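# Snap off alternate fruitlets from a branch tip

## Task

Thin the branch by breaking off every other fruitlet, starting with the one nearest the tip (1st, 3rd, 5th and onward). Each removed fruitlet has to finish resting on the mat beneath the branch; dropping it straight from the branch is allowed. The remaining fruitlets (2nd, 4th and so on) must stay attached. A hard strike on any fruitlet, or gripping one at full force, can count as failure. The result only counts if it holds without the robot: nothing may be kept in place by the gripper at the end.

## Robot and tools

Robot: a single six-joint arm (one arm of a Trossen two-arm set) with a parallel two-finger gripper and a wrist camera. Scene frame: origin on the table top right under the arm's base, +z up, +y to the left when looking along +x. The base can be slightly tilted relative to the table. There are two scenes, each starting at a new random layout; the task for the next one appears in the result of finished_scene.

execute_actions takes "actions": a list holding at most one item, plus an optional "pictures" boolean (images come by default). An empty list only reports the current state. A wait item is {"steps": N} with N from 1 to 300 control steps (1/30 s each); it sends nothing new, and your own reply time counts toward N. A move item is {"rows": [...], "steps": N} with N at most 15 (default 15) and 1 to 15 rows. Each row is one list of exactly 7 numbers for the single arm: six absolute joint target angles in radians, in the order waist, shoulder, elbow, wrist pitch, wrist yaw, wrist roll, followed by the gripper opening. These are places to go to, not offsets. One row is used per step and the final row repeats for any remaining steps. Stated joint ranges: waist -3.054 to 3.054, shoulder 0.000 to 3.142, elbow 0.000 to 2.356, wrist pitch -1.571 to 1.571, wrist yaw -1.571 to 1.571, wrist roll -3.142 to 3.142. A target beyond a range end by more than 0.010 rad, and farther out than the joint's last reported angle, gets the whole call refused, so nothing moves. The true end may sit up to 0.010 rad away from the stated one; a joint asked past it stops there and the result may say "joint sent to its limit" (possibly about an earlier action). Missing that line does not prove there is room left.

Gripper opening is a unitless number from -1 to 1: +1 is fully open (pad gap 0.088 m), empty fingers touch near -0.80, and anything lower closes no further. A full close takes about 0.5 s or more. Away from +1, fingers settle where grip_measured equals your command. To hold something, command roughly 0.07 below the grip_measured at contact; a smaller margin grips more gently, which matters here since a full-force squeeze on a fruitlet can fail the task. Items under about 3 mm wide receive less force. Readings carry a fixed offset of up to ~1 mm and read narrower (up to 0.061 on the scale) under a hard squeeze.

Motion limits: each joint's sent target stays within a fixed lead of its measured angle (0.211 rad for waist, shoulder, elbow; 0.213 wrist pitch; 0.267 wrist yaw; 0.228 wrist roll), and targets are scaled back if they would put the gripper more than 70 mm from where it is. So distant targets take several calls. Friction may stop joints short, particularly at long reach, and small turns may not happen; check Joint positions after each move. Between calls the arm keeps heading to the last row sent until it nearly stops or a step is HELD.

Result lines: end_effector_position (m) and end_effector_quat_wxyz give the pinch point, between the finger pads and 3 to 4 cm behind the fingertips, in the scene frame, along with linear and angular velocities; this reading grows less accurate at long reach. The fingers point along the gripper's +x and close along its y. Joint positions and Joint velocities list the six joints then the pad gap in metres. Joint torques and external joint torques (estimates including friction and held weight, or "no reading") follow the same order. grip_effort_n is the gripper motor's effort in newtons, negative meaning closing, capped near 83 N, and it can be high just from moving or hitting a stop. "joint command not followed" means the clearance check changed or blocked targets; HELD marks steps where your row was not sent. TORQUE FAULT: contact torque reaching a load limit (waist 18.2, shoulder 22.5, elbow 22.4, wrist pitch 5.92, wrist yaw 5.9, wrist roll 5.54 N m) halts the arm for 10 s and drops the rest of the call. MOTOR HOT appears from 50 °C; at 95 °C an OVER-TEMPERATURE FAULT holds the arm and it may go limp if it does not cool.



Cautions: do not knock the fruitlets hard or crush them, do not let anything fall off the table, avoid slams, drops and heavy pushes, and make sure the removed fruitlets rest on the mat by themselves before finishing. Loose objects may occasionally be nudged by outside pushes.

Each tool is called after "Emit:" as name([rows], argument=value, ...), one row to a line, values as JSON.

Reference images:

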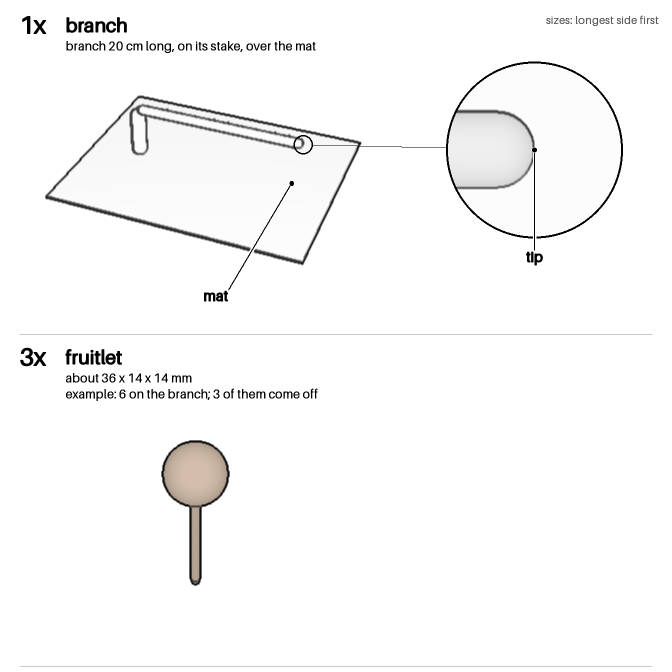

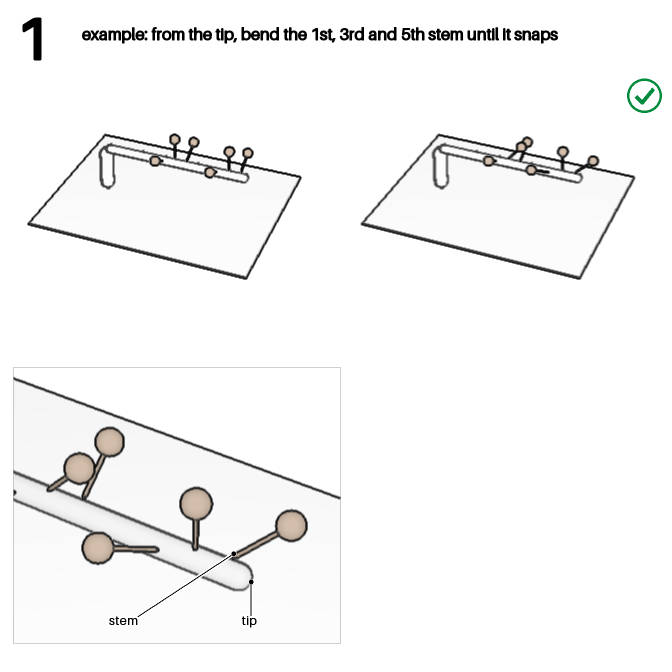

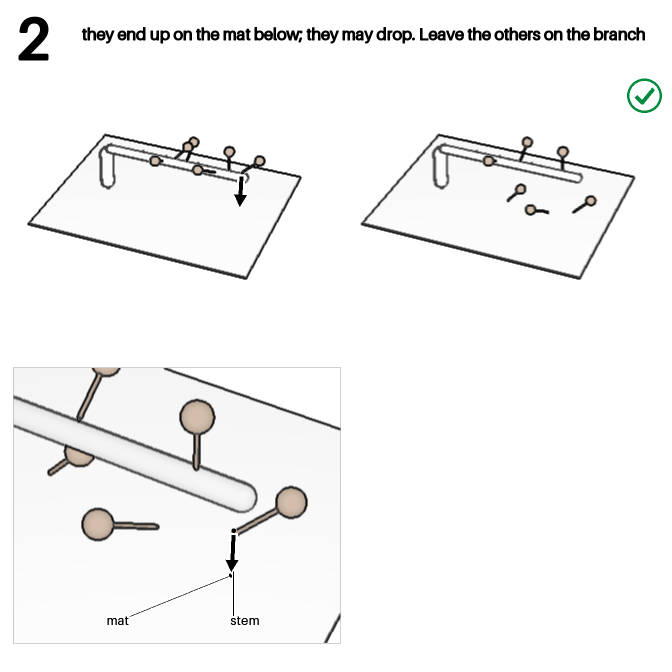

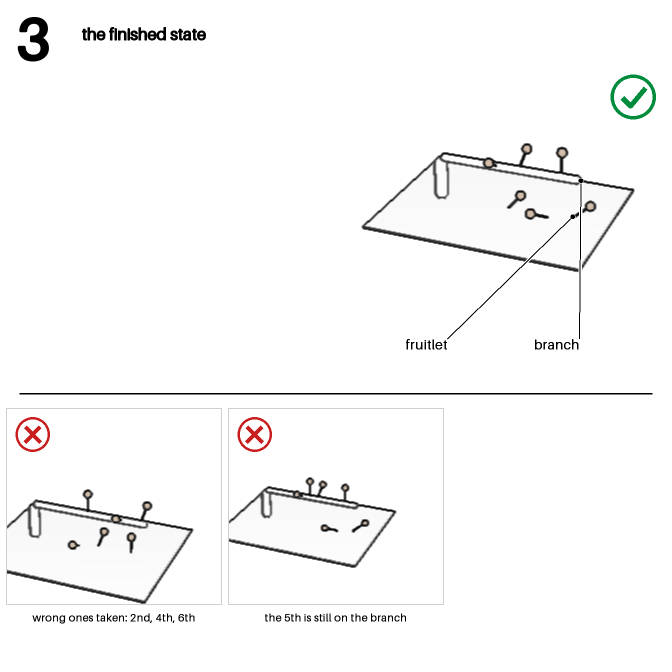

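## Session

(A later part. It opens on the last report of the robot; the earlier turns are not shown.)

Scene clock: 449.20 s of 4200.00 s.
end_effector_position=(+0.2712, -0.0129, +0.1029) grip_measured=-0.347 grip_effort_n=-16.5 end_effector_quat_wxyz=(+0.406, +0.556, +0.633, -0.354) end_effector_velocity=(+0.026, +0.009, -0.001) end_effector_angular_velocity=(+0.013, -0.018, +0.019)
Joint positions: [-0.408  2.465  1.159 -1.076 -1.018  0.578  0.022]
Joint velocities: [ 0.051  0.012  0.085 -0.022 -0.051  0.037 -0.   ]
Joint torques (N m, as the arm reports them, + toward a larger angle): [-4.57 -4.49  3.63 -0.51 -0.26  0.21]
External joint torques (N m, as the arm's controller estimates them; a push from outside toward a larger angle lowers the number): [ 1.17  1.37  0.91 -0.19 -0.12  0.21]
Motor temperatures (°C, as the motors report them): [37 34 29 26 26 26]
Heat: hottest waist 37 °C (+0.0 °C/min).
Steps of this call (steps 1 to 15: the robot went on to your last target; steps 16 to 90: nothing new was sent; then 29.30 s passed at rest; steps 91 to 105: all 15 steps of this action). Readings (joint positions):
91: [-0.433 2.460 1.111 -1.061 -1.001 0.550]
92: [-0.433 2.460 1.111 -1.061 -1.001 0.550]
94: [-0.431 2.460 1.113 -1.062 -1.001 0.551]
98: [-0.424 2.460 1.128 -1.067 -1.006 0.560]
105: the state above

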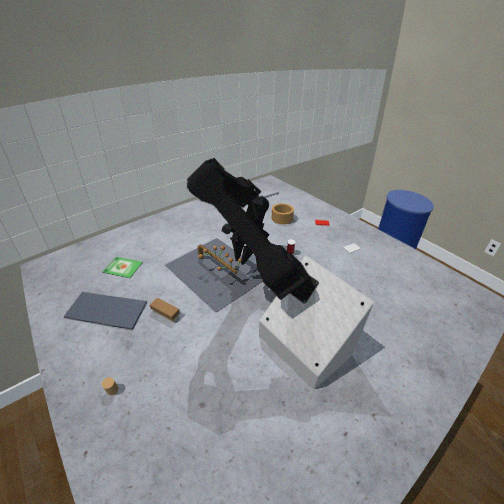

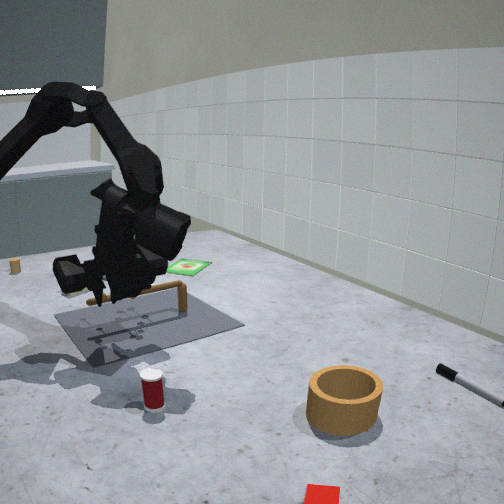

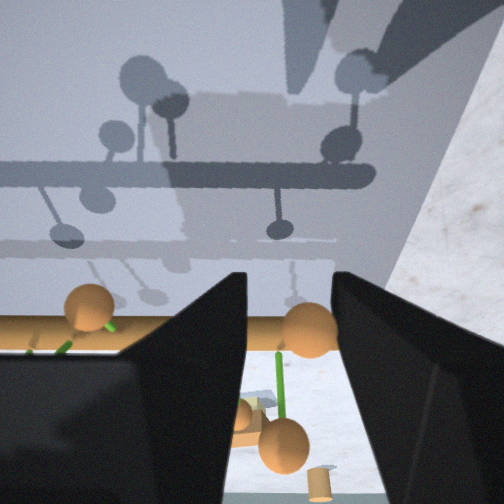

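Emit:
execute_actions([
  {"rows":[[-0.402,2.47,1.17,-1.079,-1.024,0.59,-0.35],[-0.4,2.47,1.172,-1.078,-1.026,0.593,-0.35],[-0.398,2.47,1.174,-1.077,-1.027,0.596,-0.35],[-0.396,2.469,1.176,-1.077,-1.029,0.599,-0.35],[-0.394,2.469,1.178,-1.076,-1.03,0.602,-0.35],[-0.392,2.468,1.18,-1.076,-1.032,0.605,-0.35],[-0.39,2.468,1.181,-1.075,-1.033,0.608,-0.35],[-0.388,2.467,1.183,-1.075,-1.035,0.611,-0.35],[-0.386,2.467,1.185,-1.074,-1.036,0.614,-0.35],[-0.384,2.466,1.186,-1.074,-1.037,0.616,-0.35],[-0.382,2.466,1.187,-1.073,-1.038,0.618,-0.35],[-0.38,2.466,1.188,-1.073,-1.039,0.62,-0.35]],"steps":15},
])

Scene clock: 467.73 s of 4200.00 s.
end_effector_position=(+0.2786, -0.0084, +0.1006) grip_measured=-0.347 grip_effort_n=-16.5 end_effector_quat_wxyz=(+0.403, +0.557, +0.633, -0.356) end_effector_velocity=(+0.002, +0.003, -0.004) end_effector_angular_velocity=(-0.012, +0.018, +0.010)
Joint positions: [-0.384  2.466  1.181 -1.076 -1.034  0.611  0.022]
Joint velocities: [ 0.022 -0.002  0.007  0.007  0.007  0.022 -0.   ]
Joint torques (N m, as the arm reports them, + toward a larger angle): [-4.63 -5.81  3.76 -0.2  -0.3   0.2 ]
External joint torques (N m, as the arm's controller estimates them; a push from outside toward a larger angle lowers the number): [ 1.22  0.1   1.02  0.09 -0.16  0.2 ]
Motor temperatures (°C, as the motors report them): [37 33 29 26 26 26]
Heat: hottest waist 37 °C (+0.0 °C/min).
Steps of this call (steps 1 to 15: the robot went on to your last target; steps 16 to 90: nothing new was sent; then 15.03 s passed at rest; steps 91 to 105: all 15 steps of this action). Readings (joint positions):
91: [-0.404 2.466 1.167 -1.079 -1.021 0.584]
92: [-0.404 2.466 1.167 -1.079 -1.021 0.585]
94: [-0.403 2.466 1.167 -1.079 -1.022 0.588]
98: [-0.396 2.466 1.172 -1.079 -1.027 0.597]
105: the state above

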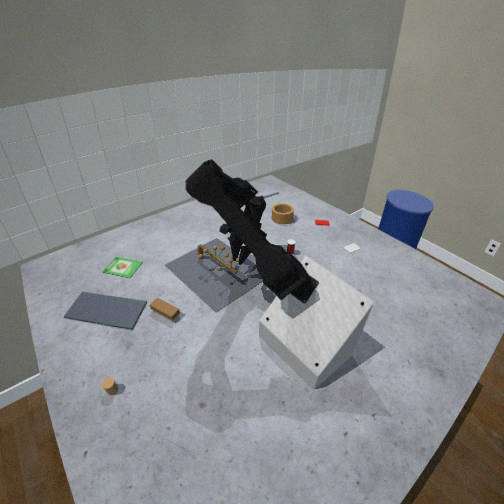

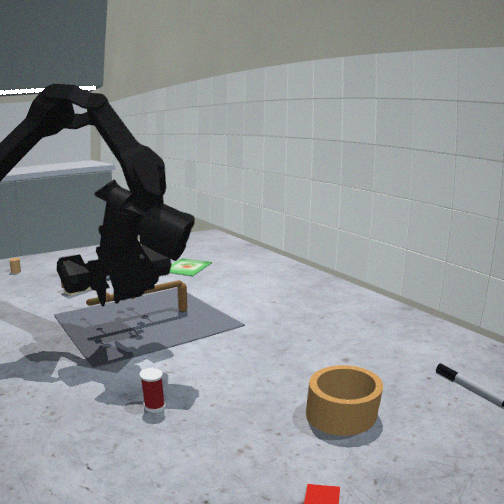

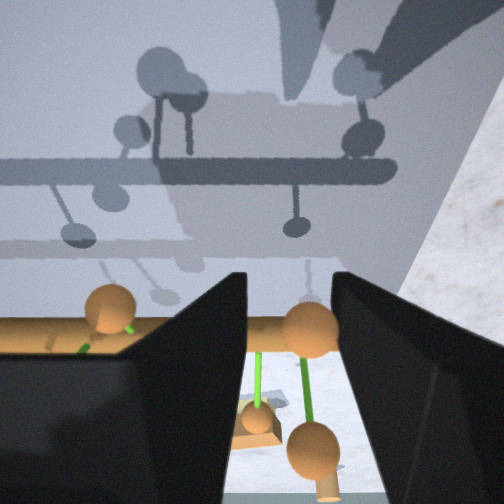

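Emit:
execute_actions([
  {"rows":[[-0.378,2.464,1.19,-1.072,-1.04,0.622,-0.35],[-0.376,2.463,1.191,-1.072,-1.042,0.625,-0.35],[-0.374,2.462,1.193,-1.071,-1.043,0.628,-0.35],[-0.372,2.461,1.194,-1.071,-1.044,0.631,-0.35],[-0.37,2.46,1.196,-1.07,-1.046,0.634,-0.35],[-0.368,2.459,1.197,-1.07,-1.047,0.637,-0.35],[-0.366,2.458,1.199,-1.069,-1.049,0.64,-0.35],[-0.364,2.457,1.2,-1.068,-1.05,0.643,-0.35],[-0.362,2.457,1.202,-1.067,-1.052,0.646,-0.35],[-0.36,2.456,1.203,-1.066,-1.053,0.648,-0.35],[-0.358,2.455,1.205,-1.065,-1.055,0.65,-0.35],[-0.355,2.455,1.206,-1.064,-1.056,0.652,-0.35]],"steps":15},
])

Scene clock: 483.37 s of 4200.00 s.
end_effector_position=(+0.2857, -0.0036, +0.0976) grip_measured=-0.347 grip_effort_n=-16.5 end_effector_quat_wxyz=(+0.402, +0.557, +0.634, -0.356) end_effector_velocity=(+0.009, +0.006, -0.002) end_effector_angular_velocity=(+0.002, +0.004, -0.014)
Joint positions: [-0.36   2.466  1.198 -1.067 -1.051  0.643  0.022]
Joint velocities: [ 0.027 -0.002  0.022  0.007 -0.022  0.051 -0.   ]
Joint torques (N m, as the arm reports them, + toward a larger angle): [-4.74 -7.02  3.57 -0.21 -0.28  0.2 ]
External joint torques (N m, as the arm's controller estimates them; a push from outside toward a larger angle lowers the number): [ 1.28 -1.04  0.84  0.07 -0.14  0.2 ]
Motor temperatures (°C, as the motors report them): [37 33 29 26 26 26]
Heat: hottest waist 37 °C (+0.0 °C/min).
Steps of this call (steps 1 to 15: the robot went on to your last target; steps 16 to 90: nothing new was sent; then 12.13 s passed at rest; steps 91 to 105: all 15 steps of this action). Readings (joint positions):
91: [-0.383 2.466 1.181 -1.075 -1.035 0.614]
92: [-0.382 2.466 1.182 -1.075 -1.036 0.615]
94: [-0.380 2.466 1.184 -1.074 -1.037 0.619]
98: [-0.373 2.466 1.189 -1.072 -1.042 0.629]
105: the state above

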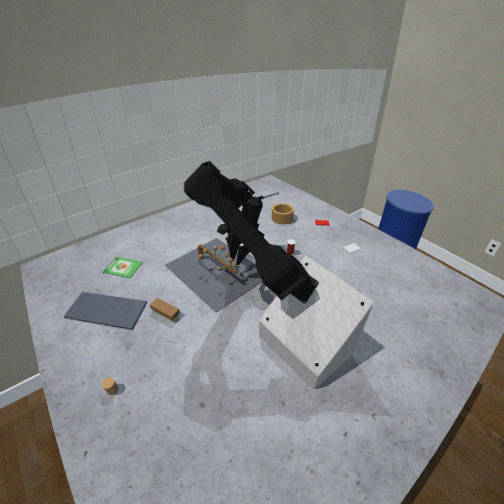

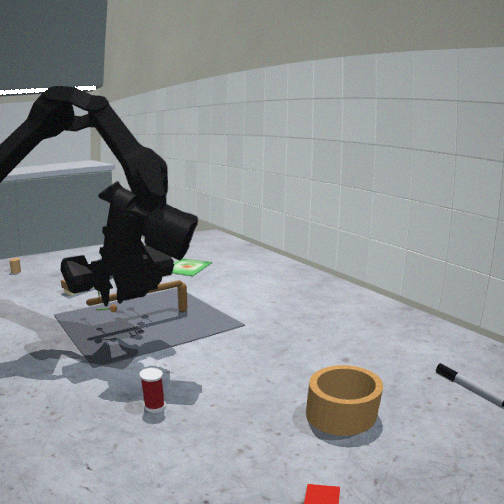

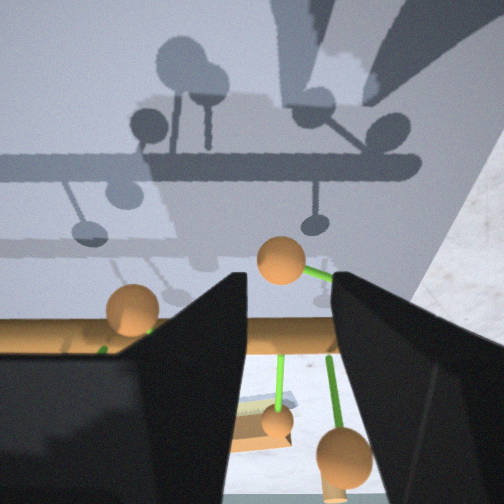

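Emit:
execute_actions([
  {"rows":[[-0.39,2.466,1.228,-1.124,-1.03,0.61,-0.35],[-0.42,2.47,1.257,-1.181,-1.01,0.572,-0.35],[-0.45,2.475,1.286,-1.238,-0.987,0.533,-0.35],[-0.48,2.48,1.316,-1.295,-0.966,0.495,-0.35],[-0.509,2.485,1.345,-1.352,-0.944,0.456,-0.35],[-0.509,2.485,1.345,-1.352,-0.944,0.456,-0.35],[-0.509,2.485,1.345,-1.352,-0.944,0.456,-0.35],[-0.509,2.485,1.345,-1.352,-0.944,0.456,-0.35],[-0.497,2.498,1.40,-1.385,-0.953,0.469,-0.35],[-0.485,2.511,1.457,-1.417,-0.962,0.482,-0.35],[-0.474,2.523,1.513,-1.45,-0.97,0.495,-0.35],[-0.462,2.536,1.57,-1.482,-0.979,0.508,-0.35],[-0.451,2.5485,1.625,-1.515,-0.988,0.521,-0.35]],"steps":15},
], pictures=false)

Emit:
execute_actions([
  {"steps":12},
])

Scene clock: 530.13 s of 4200.00 s.
end_effector_position=(+0.3317, -0.0161, +0.1652) grip_measured=-0.347 grip_effort_n=-16.5 end_effector_quat_wxyz=(+0.410, +0.555, +0.633, -0.350) end_effector_velocity=(+0.173, +0.088, +0.074) end_effector_angular_velocity=(-0.044, -0.090, +0.201)
Joint positions: [-0.466  2.525  1.553 -1.465 -0.979  0.503  0.022]
Joint velocities: [ 0.227  0.046  0.833 -0.491 -0.139  0.11  -0.   ]
Joint torques (N m, as the arm reports them, + toward a larger angle): [-5.62 -4.93  3.47 -0.79 -0.12  0.23]
External joint torques (N m, as the arm's controller estimates them; a push from outside toward a larger angle lowers the number): [ 1.43  1.52  0.6  -0.18 -0.1   0.21]
Motor temperatures (°C, as the motors report them): [37 35 30 25 26 26]
Heat: hottest waist 37 °C (+0.0 °C/min).
Steps of this call (steps 1 to 15: the robot went on to your last target; steps 16 to 90: nothing new was sent; then 43.27 s passed at rest; steps 91 to 105: all 15 steps of this action). Readings (joint positions):
91: [-0.360 2.466 1.203 -1.076 -1.051 0.644]
92: [-0.367 2.466 1.213 -1.103 -1.043 0.629]
94: [-0.401 2.467 1.245 -1.180 -1.013 0.579]
98: [-0.491 2.468 1.319 -1.300 -0.967 0.495]
105: the state above

Scene clock: 530.53 s of 4200.00 s.
end_effector_position=(+0.3421, -0.0106, +0.1698) grip_measured=-0.347 grip_effort_n=-16.5 end_effector_quat_wxyz=(+0.407, +0.555, +0.635, -0.352) end_effector_velocity=(+0.004, +0.002, +0.005) end_effector_angular_velocity=(+0.003, -0.005, -0.010)
Joint positions: [-0.452  2.536  1.615 -1.512 -0.985  0.515  0.022]
Joint velocities: [-0.002 -0.002  0.022 -0.022 -0.007  0.007  0.   ]
Joint torques (N m, as the arm reports them, + toward a larger angle): [-5.55 -5.41  4.74 -0.51 -0.24  0.21]
External joint torques (N m, as the arm's controller estimates them; a push from outside toward a larger angle lowers the number): [ 1.12  1.57  1.1  -0.2  -0.11  0.22]
Motor temperatures (°C, as the motors report them): [37 35 30 25 26 26]
Heat: hottest waist 37 °C (+0.0 °C/min).
Steps of this call (steps 1 to 12: the robot went on to your last target). Readings (joint positions):
1: [-0.459 2.525 1.575 -1.479 -0.982 0.506]
2: [-0.455 2.525 1.590 -1.490 -0.984 0.508]
4: [-0.452 2.526 1.606 -1.500 -0.985 0.511]
8: [-0.452 2.534 1.612 -1.509 -0.985 0.514]
12: the state above

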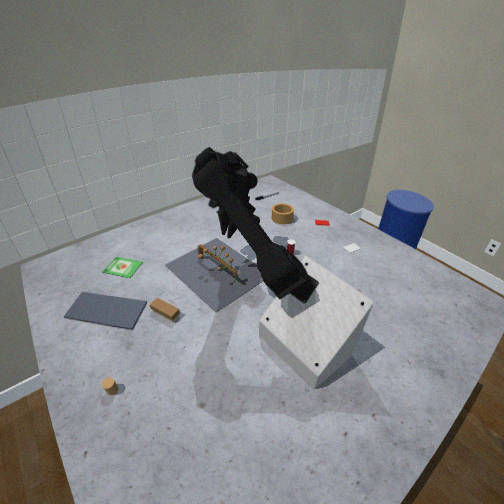

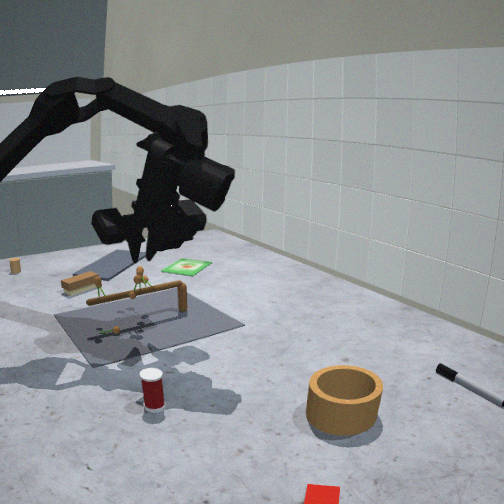

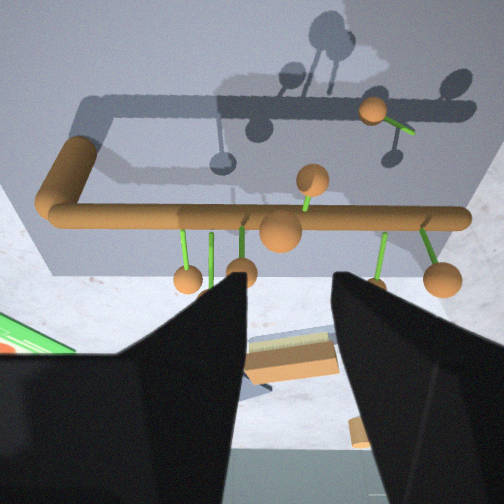

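Emit:
execute_actions([
  {"rows":[[-0.44,2.534,1.60,-1.488,-0.995,0.532,-0.35],[-0.428,2.532,1.588,-1.464,-1.003,0.55,-0.35],[-0.416,2.53,1.574,-1.44,-1.012,0.57,-0.35],[-0.404,2.527,1.56,-1.415,-1.021,0.587,-0.35],[-0.391,2.524,1.546,-1.389,-1.031,0.605,-0.35]],"steps":15},
])

Scene clock: 549.70 s of 4200.00 s.
end_effector_position=(+0.3431, -0.0031, +0.1430) grip_measured=-0.347 grip_effort_n=-16.5 end_effector_quat_wxyz=(+0.402, +0.556, +0.634, -0.356) end_effector_velocity=(-0.005, +0.001, -0.003) end_effector_angular_velocity=(+0.009, +0.018, -0.032)
Joint positions: [-0.391  2.536  1.555 -1.394 -1.027  0.597  0.022]
Joint velocities: [ 0.002 -0.002 -0.027  0.007 -0.007  0.022 -0.   ]
Joint torques (N m, as the arm reports them, + toward a larger angle): [-5.72 -8.04  2.84 -0.21 -0.28  0.22]
External joint torques (N m, as the arm's controller estimates them; a push from outside toward a larger angle lowers the number): [ 1.02 -1.13 -0.61  0.08 -0.14  0.22]
Motor temperatures (°C, as the motors report them): [38 34 30 26 26 26]
Heat: hottest waist 38 °C (+1.0 °C/min).
Steps of this call (steps 1 to 30: the robot went on to your last target; steps 31 to 90: nothing new was sent; then 15.67 s passed at rest; steps 91 to 105: all 15 steps of this action). Readings (joint positions):
91: [-0.451 2.536 1.617 -1.511 -0.986 0.518]
92: [-0.449 2.536 1.613 -1.500 -0.990 0.524]
94: [-0.438 2.536 1.599 -1.466 -1.001 0.547]
98: [-0.401 2.536 1.564 -1.413 -1.019 0.584]
105: the state above

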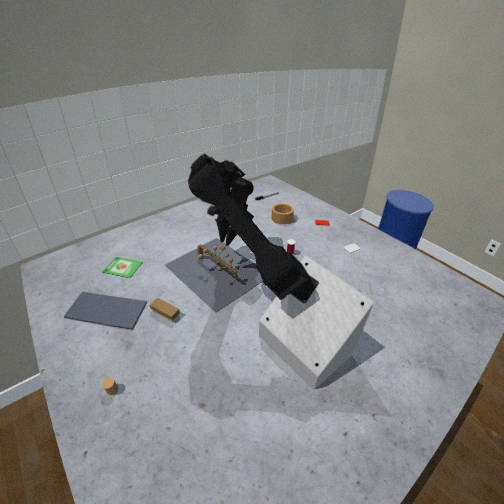

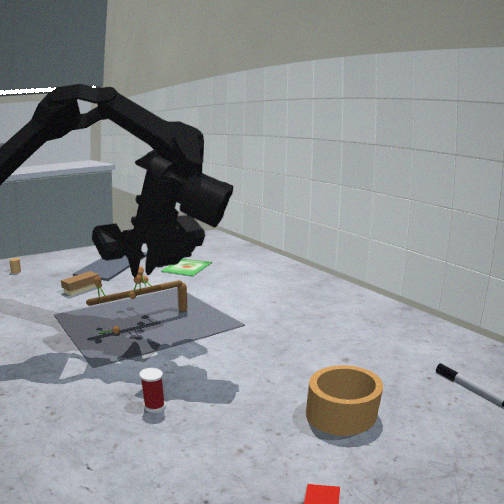

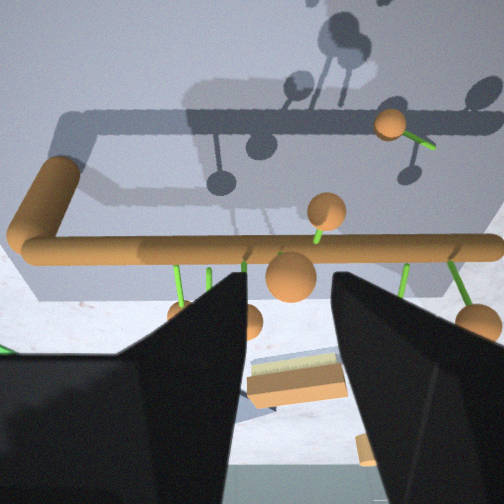

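Emit:
execute_actions([
  {"rows":[[-0.385,2.522,1.538,-1.377,-1.035,0.614,-0.35],[-0.379,2.52,1.53,-1.363,-1.04,0.623,-0.35],[-0.372,2.517,1.522,-1.348,-1.045,0.632,-0.35],[-0.366,2.515,1.514,-1.334,-1.05,0.641,-0.35],[-0.359,2.513,1.506,-1.319,-1.054,0.651,-0.35]],"steps":15},
])

Scene clock: 574.50 s of 4200.00 s.
end_effector_position=(+0.3425, +0.0018, +0.1304) grip_measured=-0.347 grip_effort_n=-16.5 end_effector_quat_wxyz=(+0.403, +0.557, +0.633, -0.356) end_effector_velocity=(+0.001, +0.002, +0.003) end_effector_angular_velocity=(+0.001, -0.012, -0.003)
Joint positions: [-0.361  2.526  1.514 -1.323 -1.05   0.644  0.022]
Joint velocities: [-0.002 -0.012 -0.007  0.007 -0.007  0.007  0.   ]
Joint torques (N m, as the arm reports them, + toward a larger angle): [-5.54 -7.97  2.69 -0.19 -0.28  0.2 ]
External joint torques (N m, as the arm's controller estimates them; a push from outside toward a larger angle lowers the number): [ 1.3  -1.15 -0.66  0.06 -0.13  0.21]
Motor temperatures (°C, as the motors report them): [39 36 30 26 26 26]
Heat: hottest waist 39 °C (+2.0 °C/min).
Steps of this call (steps 1 to 15: the robot went on to your last target; steps 16 to 90: nothing new was sent; then 21.30 s passed at rest; steps 91 to 105: all 15 steps of this action). Readings (joint positions):
91: [-0.391 2.535 1.552 -1.388 -1.028 0.601]
92: [-0.390 2.534 1.549 -1.382 -1.030 0.605]
94: [-0.385 2.531 1.538 -1.364 -1.036 0.617]
98: [-0.366 2.528 1.520 -1.334 -1.046 0.637]
105: the state above

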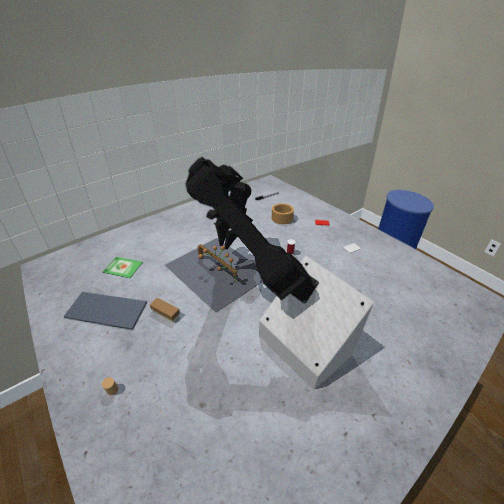

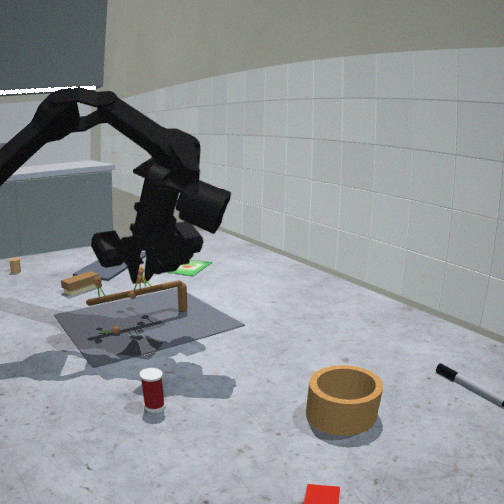

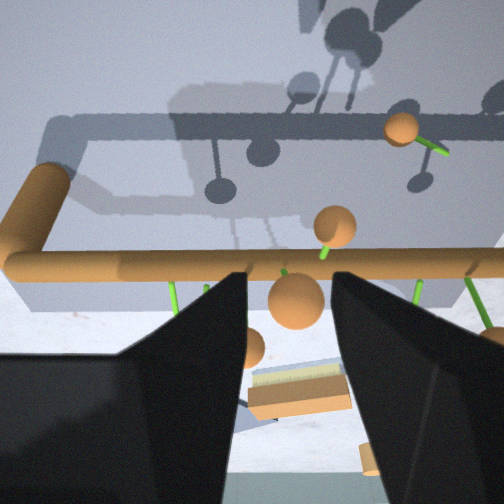

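Emit:
zoom_image(camera="cam_low", region=[80, 240, 200, 320])

Region (80, 240, 200, 320) of cam_low's 504x504 image, scaled by 4.200, with more detail than that image has.

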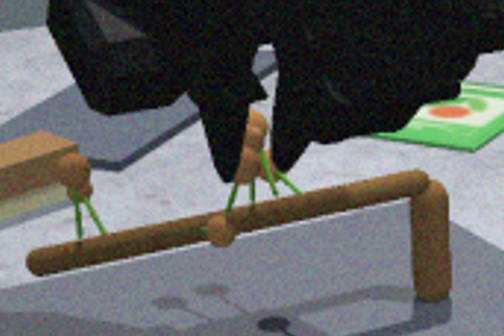

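Emit:
execute_actions([
  {"rows":[[-0.356,2.512,1.503,-1.313,-1.056,0.655,-0.35],[-0.353,2.511,1.5,-1.307,-1.058,0.66,-0.35],[-0.35,2.511,1.497,-1.3,-1.06,0.664,-0.35],[-0.347,2.51,1.493,-1.294,-1.063,0.669,-0.35],[-0.345,2.51,1.49,-1.288,-1.065,0.673,-0.35]],"steps":15},
])

Scene clock: 593.70 s of 4200.00 s.
end_effector_position=(+0.3426, +0.0040, +0.1251) grip_measured=-0.347 grip_effort_n=-16.5 end_effector_quat_wxyz=(+0.403, +0.558, +0.633, -0.356) end_effector_velocity=(-0.001, +0.001, +0.003) end_effector_angular_velocity=(+0.008, -0.008, -0.006)
Joint positions: [-0.347  2.522  1.498 -1.291 -1.061  0.666  0.022]
Joint velocities: [-0.007 -0.007 -0.007 -0.007 -0.007 -0.007 -0.   ]
Joint torques (N m, as the arm reports them, + toward a larger angle): [-5.47 -7.98  2.61 -0.19 -0.27  0.22]
External joint torques (N m, as the arm's controller estimates them; a push from outside toward a larger angle lowers the number): [ 1.31 -1.16 -0.65  0.08 -0.12  0.22]
Motor temperatures (°C, as the motors report them): [40 37 29 25 26 26]
Heat: hottest waist 40 °C (+2.0 °C/min).
Steps of this call (steps 1 to 15: the robot went on to your last target; steps 16 to 90: nothing new was sent; then 15.70 s passed at rest; steps 91 to 105: all 15 steps of this action). Readings (joint positions):
91: [-0.360 2.525 1.513 -1.320 -1.051 0.646]
92: [-0.360 2.525 1.512 -1.317 -1.052 0.648]
94: [-0.358 2.523 1.508 -1.308 -1.055 0.654]
98: [-0.349 2.523 1.500 -1.295 -1.060 0.663]
105: the state above

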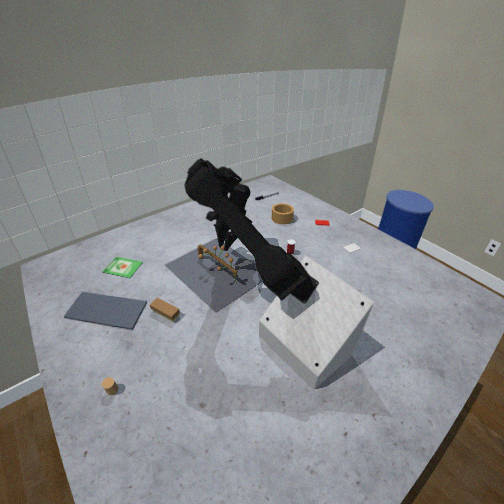

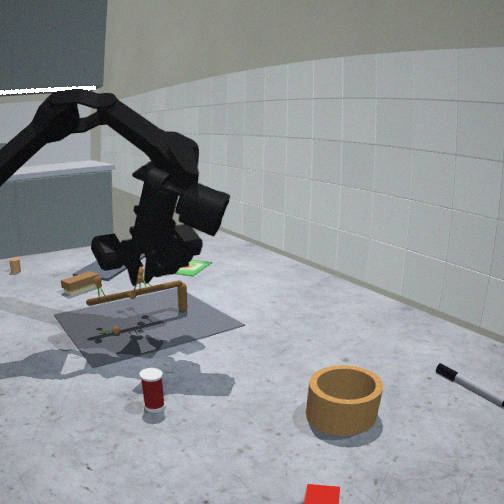

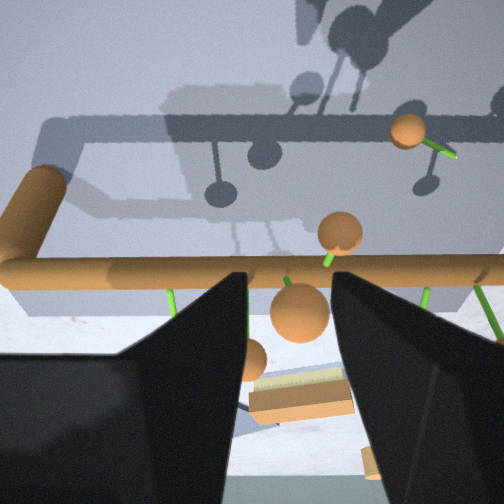

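Emit:
execute_actions([
  {"rows":[[-0.348,2.508,1.485,-1.288,-1.06,0.664,-0.35],[-0.349,2.506,1.479,-1.285,-1.06,0.663,-0.35],[-0.35,2.503,1.472,-1.282,-1.059,0.661,-0.35],[-0.351,2.501,1.466,-1.279,-1.058,0.66,-0.35],[-0.352,2.499,1.46,-1.276,-1.058,0.658,-0.35],[-0.353,2.496,1.454,-1.273,-1.057,0.657,-0.35],[-0.354,2.494,1.448,-1.27,-1.056,0.655,-0.35],[-0.355,2.492,1.442,-1.268,-1.056,0.654,-0.35],[-0.356,2.49,1.435,-1.265,-1.055,0.652,-0.35],[-0.357,2.487,1.429,-1.262,-1.054,0.651,-0.35],[-0.358,2.485,1.423,-1.259,-1.054,0.649,-0.35],[-0.359,2.483,1.417,-1.256,-1.053,0.648,-0.35],[-0.361,2.481,1.411,-1.253,-1.052,0.646,-0.35],[-0.363,2.479,1.405,-1.25,-1.051,0.644,-0.35],[-0.364,2.477,1.399,-1.247,-1.05,0.642,-0.35]],"steps":15},
])

Scene clock: 618.10 s of 4200.00 s.
end_effector_position=(+0.3289, +0.0033, +0.1237) grip_measured=-0.347 grip_effort_n=-16.5 end_effector_quat_wxyz=(+0.402, +0.559, +0.632, -0.356) end_effector_velocity=(-0.037, -0.005, +0.001) end_effector_angular_velocity=(+0.004, -0.011, -0.000)
Joint positions: [-0.358  2.495  1.423 -1.257 -1.056  0.653  0.022]
Joint velocities: [-0.046 -0.066 -0.183  0.066  0.022 -0.066 -0.   ]
Joint torques (N m, as the arm reports them, + toward a larger angle): [-5.58 -7.77  2.59 -0.2  -0.01 -0.27]
External joint torques (N m, as the arm's controller estimates them; a push from outside toward a larger angle lowers the number): [ 1.02 -1.19 -0.59  0.08  0.13 -0.27]
Motor temperatures (°C, as the motors report them): [40 37 29 25 26 26]
Heat: hottest waist 40 °C (+1.0 °C/min).
Steps of this call (steps 1 to 15: the robot went on to your last target; steps 16 to 90: nothing new was sent; then 20.90 s passed at rest; steps 91 to 105: all 15 steps of this action). Readings (joint positions):
91: [-0.347 2.522 1.497 -1.290 -1.062 0.667]
92: [-0.347 2.521 1.495 -1.289 -1.062 0.667]
94: [-0.347 2.518 1.487 -1.286 -1.062 0.667]
98: [-0.350 2.510 1.465 -1.277 -1.061 0.664]
105: the state above

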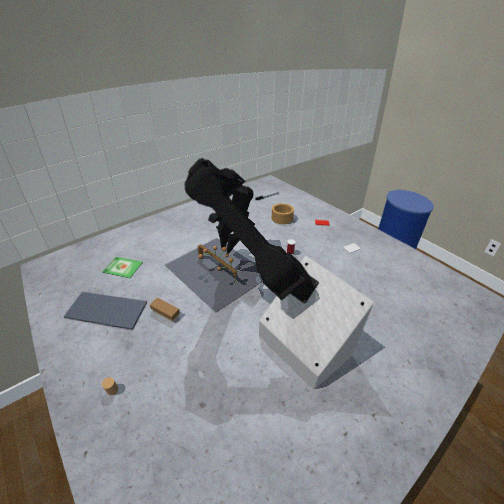

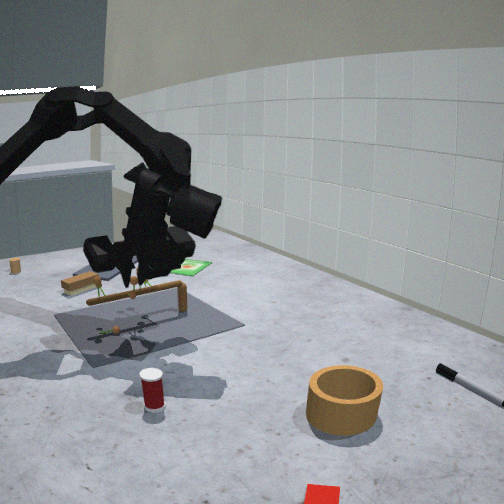

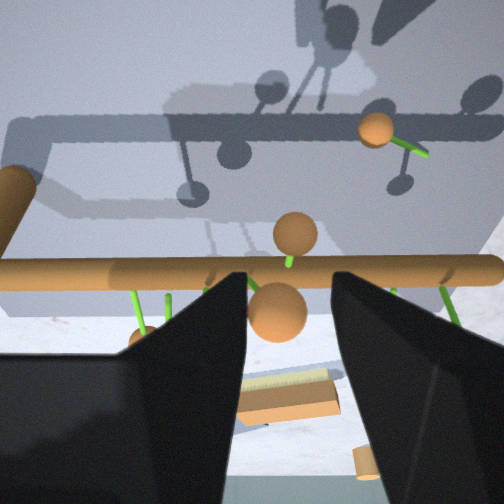

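Continue to the end point.

Emit:
execute_actions([
  {"rows":[[-0.364,2.474,1.392,-1.242,-1.051,0.644,-0.35],[-0.364,2.472,1.384,-1.238,-1.051,0.644,-0.35],[-0.364,2.469,1.377,-1.233,-1.051,0.644,-0.35],[-0.364,2.466,1.369,-1.228,-1.051,0.644,-0.35],[-0.364,2.464,1.362,-1.223,-1.051,0.644,-0.35],[-0.364,2.461,1.354,-1.218,-1.051,0.644,-0.35],[-0.364,2.459,1.347,-1.213,-1.051,0.644,-0.35],[-0.364,2.456,1.339,-1.208,-1.051,0.644,-0.35],[-0.364,2.454,1.332,-1.203,-1.051,0.644,-0.35],[-0.364,2.451,1.324,-1.198,-1.051,0.644,-0.35],[-0.364,2.449,1.317,-1.193,-1.051,0.644,-0.35],[-0.364,2.446,1.309,-1.188,-1.051,0.644,-0.35],[-0.364,2.444,1.302,-1.184,-1.051,0.644,-0.35],[-0.364,2.442,1.296,-1.18,-1.051,0.644,-0.35]],"steps":15},
])

Scene clock: 628.37 s of 4200.00 s.
end_effector_position=(+0.3100, +0.0042, +0.1179) grip_measured=-0.347 grip_effort_n=-16.5 end_effector_quat_wxyz=(+0.402, +0.559, +0.631, -0.356) end_effector_velocity=(-0.027, +0.005, -0.009) end_effector_angular_velocity=(+0.019, -0.011, -0.011)
Joint positions: [-0.363  2.458  1.317 -1.192 -1.054  0.648  0.022]
Joint velocities: [-0.002 -0.051 -0.159  0.095 -0.022 -0.007 -0.   ]
Joint torques (N m, as the arm reports them, + toward a larger angle): [-5.33 -7.34  2.54 -0.16 -0.06 -0.19]
External joint torques (N m, as the arm's controller estimates them; a push from outside toward a larger angle lowers the number): [ 0.93 -1.02 -0.65  0.06  0.11 -0.18]
Motor temperatures (°C, as the motors report them): [40 37 29 25 26 26]
Heat: hottest waist 40 °C (+1.0 °C/min).
Steps of this call (steps 1 to 30: the robot went on to your last target; steps 31 to 90: nothing new was sent; then 6.77 s passed at rest; steps 91 to 105: all 15 steps of this action). Readings (joint positions):
91: [-0.362 2.489 1.405 -1.247 -1.054 0.648]
92: [-0.362 2.488 1.402 -1.245 -1.054 0.648]
94: [-0.362 2.483 1.392 -1.239 -1.054 0.648]
98: [-0.363 2.474 1.366 -1.223 -1.054 0.648]
105: the state above

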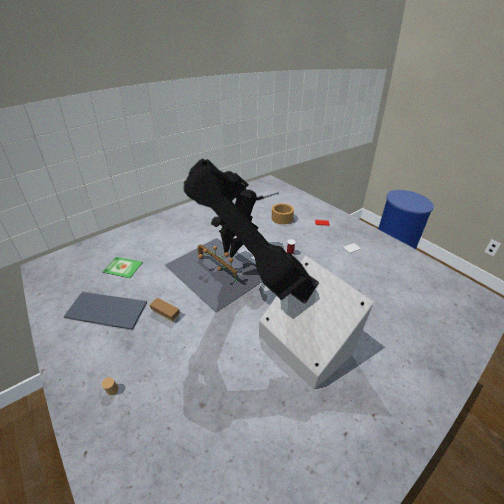

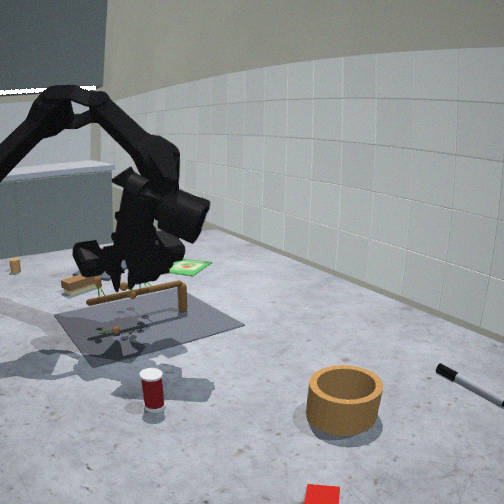

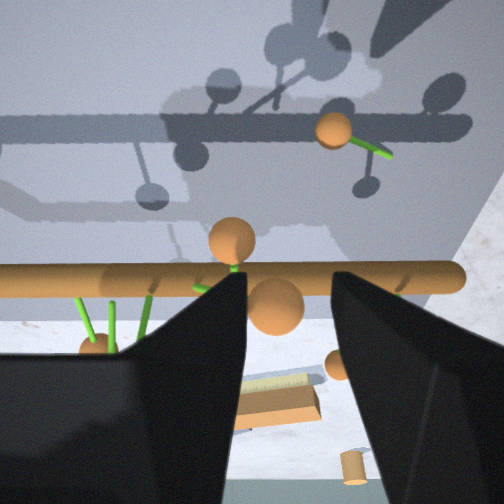

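Emit:
execute_actions(actions=[])

Scene clock: 632.97 s of 4200.00 s.
end_effector_position=(+0.3074, +0.0044, +0.1169) grip_measured=-0.347 grip_effort_n=-16.5 end_effector_quat_wxyz=(+0.402, +0.559, +0.631, -0.356) end_effector_velocity=(-0.000, +0.005, +0.002) end_effector_angular_velocity=(+0.023, -0.007, -0.000)
Joint positions: [-0.363  2.454  1.303 -1.183 -1.054  0.648  0.022]
Joint velocities: [ 0.002 -0.002 -0.002 -0.022 -0.022 -0.022 -0.   ]
Joint torques (N m, as the arm reports them, + toward a larger angle): [-5.29 -7.37  2.47 -0.19 -0.05 -0.19]
External joint torques (N m, as the arm's controller estimates them; a push from outside toward a larger angle lowers the number): [ 0.86 -1.12 -0.6   0.08  0.1  -0.18]
Motor temperatures (°C, as the motors report them): [40 37 29 25 26 26]
Heat: hottest waist 40 °C (+1.0 °C/min).
Steps of this call (steps 1 to 30: the robot went on to your last target; steps 31 to 90: nothing new was sent; then 1.60 s passed at rest). Readings (joint positions):
1: [-0.363 2.457 1.313 -1.189 -1.054 0.648]
2: [-0.363 2.456 1.310 -1.188 -1.054 0.648]
4: [-0.363 2.455 1.306 -1.185 -1.054 0.648]
8: [-0.363 2.455 1.304 -1.183 -1.054 0.648]
90: the state above
The arm was judged still, so your last target was given up. Only a new action makes it travel on or press farther. Fingers that are still opening or closing keep moving.

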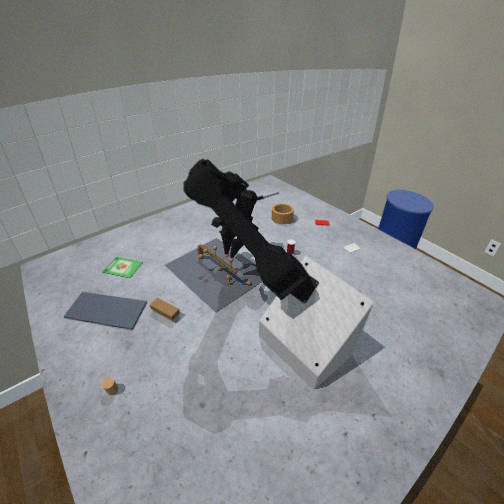

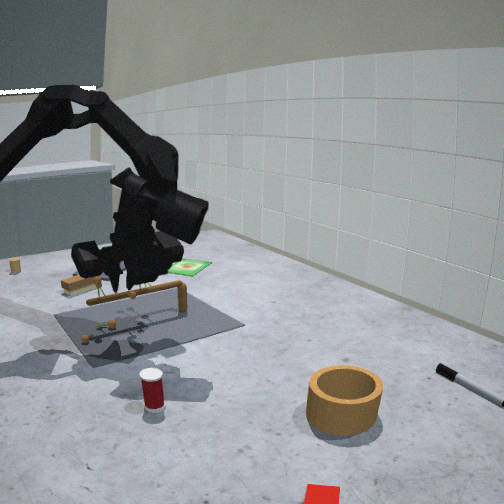

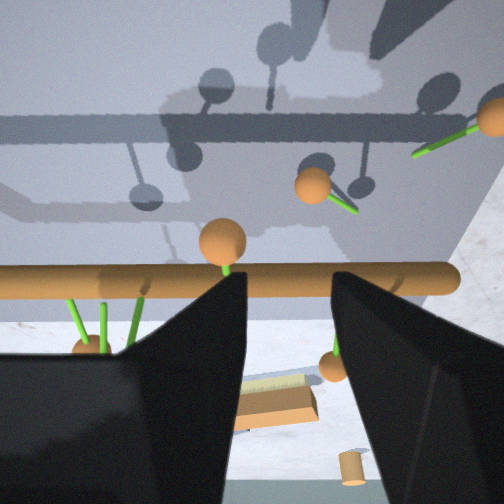

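Emit:
execute_actions([
  {"rows":[[-0.39,2.46,1.335,-1.24,-1.035,0.61,-0.35],[-0.42,2.47,1.37,-1.30,-1.015,0.57,-0.35],[-0.447,2.48,1.41,-1.36,-0.995,0.53,-0.35],[-0.474,2.492,1.445,-1.42,-0.975,0.493,-0.35],[-0.474,2.492,1.445,-1.42,-0.975,0.493,-0.35],[-0.474,2.492,1.445,-1.42,-0.975,0.493,-0.35],[-0.45,2.40,1.396,-1.38,-0.947,0.57,-0.35],[-0.43,2.31,1.346,-1.34,-0.918,0.645,-0.35],[-0.407,2.22,1.297,-1.30,-0.89,0.72,-0.35],[-0.385,2.129,1.248,-1.258,-0.862,0.795,-0.35],[-0.36,2.04,1.2,-1.218,-0.834,0.87,-0.35],[-0.34,1.95,1.15,-1.178,-0.805,0.946,-0.35],[-0.317,1.857,1.1,-1.137,-0.777,1.02,-0.35],[-0.295,1.766,1.051,-1.097,-0.749,1.097,-0.35]],"steps":15},
], pictures=false)

Emit:
execute_actions([
  {"steps":15},
], pictures=false)

Emit:
execute_actions([
  {"rows":[[-0.275,1.775,1.034,-1.053,-0.751,1.124,-0.35],[-0.255,1.783,1.017,-1.008,-0.753,1.152,-0.35],[-0.235,1.792,1.0,-0.964,-0.755,1.179,-0.35],[-0.215,1.80,0.984,-0.92,-0.757,1.206,-0.35],[-0.196,1.809,0.967,-0.875,-0.7585,1.234,-0.35]],"steps":15},
])

Scene clock: 669.33 s of 4200.00 s.
end_effector_position=(+0.2779, +0.0415, +0.1632) grip_measured=-0.347 grip_effort_n=-16.5 end_effector_quat_wxyz=(+0.446, +0.490, +0.581, -0.473) end_effector_velocity=(-0.186, +0.229, +0.013) end_effector_angular_velocity=(-0.949, +0.223, -0.357)
Joint positions: [-0.333  2.068  1.151 -1.171 -0.806  0.94   0.022]
Joint velocities: [ 0.593 -1.595 -1.048  0.491  0.549  1.604 -0.   ]
Joint torques (N m, as the arm reports them, + toward a larger angle): [-5.54 -5.58  3.31  0.21  0.17  0.22]
External joint torques (N m, as the arm's controller estimates them; a push from outside toward a larger angle lowers the number): [ 1.19 -0.45 -0.56  0.06  0.14  0.21]
Motor temperatures (°C, as the motors report them): [40 37 29 25 26 26]
Heat: hottest waist 40 °C (+0.0 °C/min).
Steps of this call (steps 1 to 90: nothing new was sent; then 32.87 s passed at rest; steps 91 to 105: all 15 steps of this action). Readings (joint positions):
91: [-0.364 2.454 1.307 -1.192 -1.051 0.641]
92: [-0.371 2.455 1.317 -1.221 -1.042 0.625]
94: [-0.401 2.463 1.358 -1.301 -1.016 0.575]
98: [-0.460 2.438 1.397 -1.353 -0.970 0.561]
105: the state above

Scene clock: 669.83 s of 4200.00 s.
end_effector_position=(+0.2724, +0.0767, +0.1924) grip_measured=-0.347 grip_effort_n=-16.5 end_effector_quat_wxyz=(+0.527, +0.471, +0.534, -0.463) end_effector_velocity=(+0.004, +0.004, +0.004) end_effector_angular_velocity=(-0.005, -0.033, +0.026)
Joint positions: [-0.298  1.778  1.059 -1.1   -0.753  1.09   0.022]
Joint velocities: [ 0.002 -0.027 -0.002  0.022 -0.007  0.007 -0.   ]
Joint torques (N m, as the arm reports them, + toward a larger angle): [-3.88 -4.97  3.46  0.23  0.15  0.19]
External joint torques (N m, as the arm's controller estimates them; a push from outside toward a larger angle lowers the number): [ 0.94 -1.04 -0.65  0.02  0.1   0.19]
Motor temperatures (°C, as the motors report them): [40 37 29 25 26 26]
Heat: hottest waist 40 °C (+0.0 °C/min).
Steps of this call (steps 1 to 15: the robot went on to your last target). Readings (joint positions):
1: [-0.316 2.015 1.121 -1.155 -0.791 0.982]
2: [-0.306 1.965 1.100 -1.140 -0.780 1.012]
4: [-0.299 1.874 1.078 -1.122 -0.767 1.049]
8: [-0.299 1.784 1.074 -1.104 -0.760 1.079]
15: the state above

Scene clock: 670.33 s of 4200.00 s.
end_effector_position=(+0.2798, +0.0751, +0.1554) grip_measured=-0.347 grip_effort_n=-16.0 end_effector_quat_wxyz=(+0.538, +0.465, +0.529, -0.463) end_effector_velocity=(+0.001, +0.000, -0.004) end_effector_angular_velocity=(+0.004, -0.012, +0.013)
Joint positions: [-0.2    1.8    0.977 -0.881 -0.755  1.225  0.022]
Joint velocities: [ 0.007 -0.002 -0.017  0.037 -0.007  0.007  0.   ]
Joint torques (N m, as the arm reports them, + toward a larger angle): [-3.87 -3.34  3.08  0.23 -0.07  0.21]
External joint torques (N m, as the arm's controller estimates them; a push from outside toward a larger angle lowers the number): [ 1.    0.83 -0.66  0.   -0.13  0.21]
Motor temperatures (°C, as the motors report them): [40 37 29 25 26 26]
Heat: hottest waist 40 °C (+0.0 °C/min).
Steps of this call (steps 1 to 15: all 15 steps of this action). Readings (joint positions):
1: [-0.296 1.777 1.056 -1.089 -0.753 1.097]
2: [-0.290 1.777 1.049 -1.068 -0.753 1.110]
4: [-0.264 1.779 1.028 -1.008 -0.753 1.146]
8: [-0.210 1.796 0.988 -0.915 -0.754 1.204]
15: the state above

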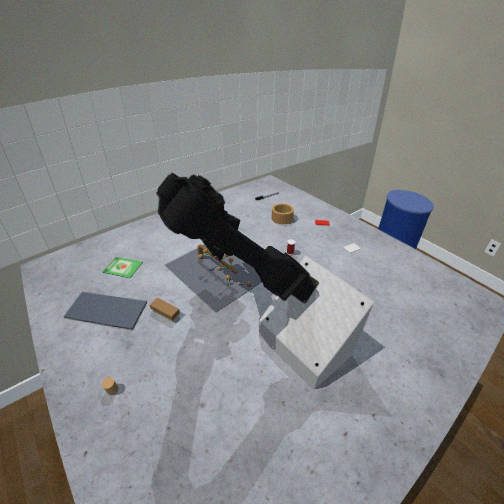

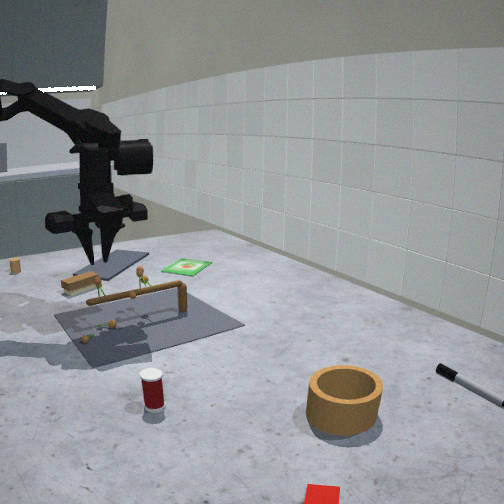

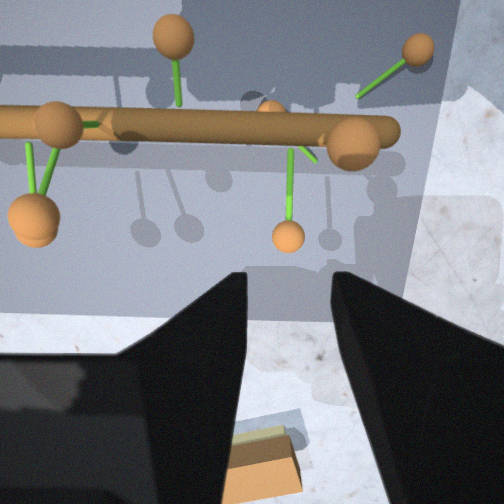

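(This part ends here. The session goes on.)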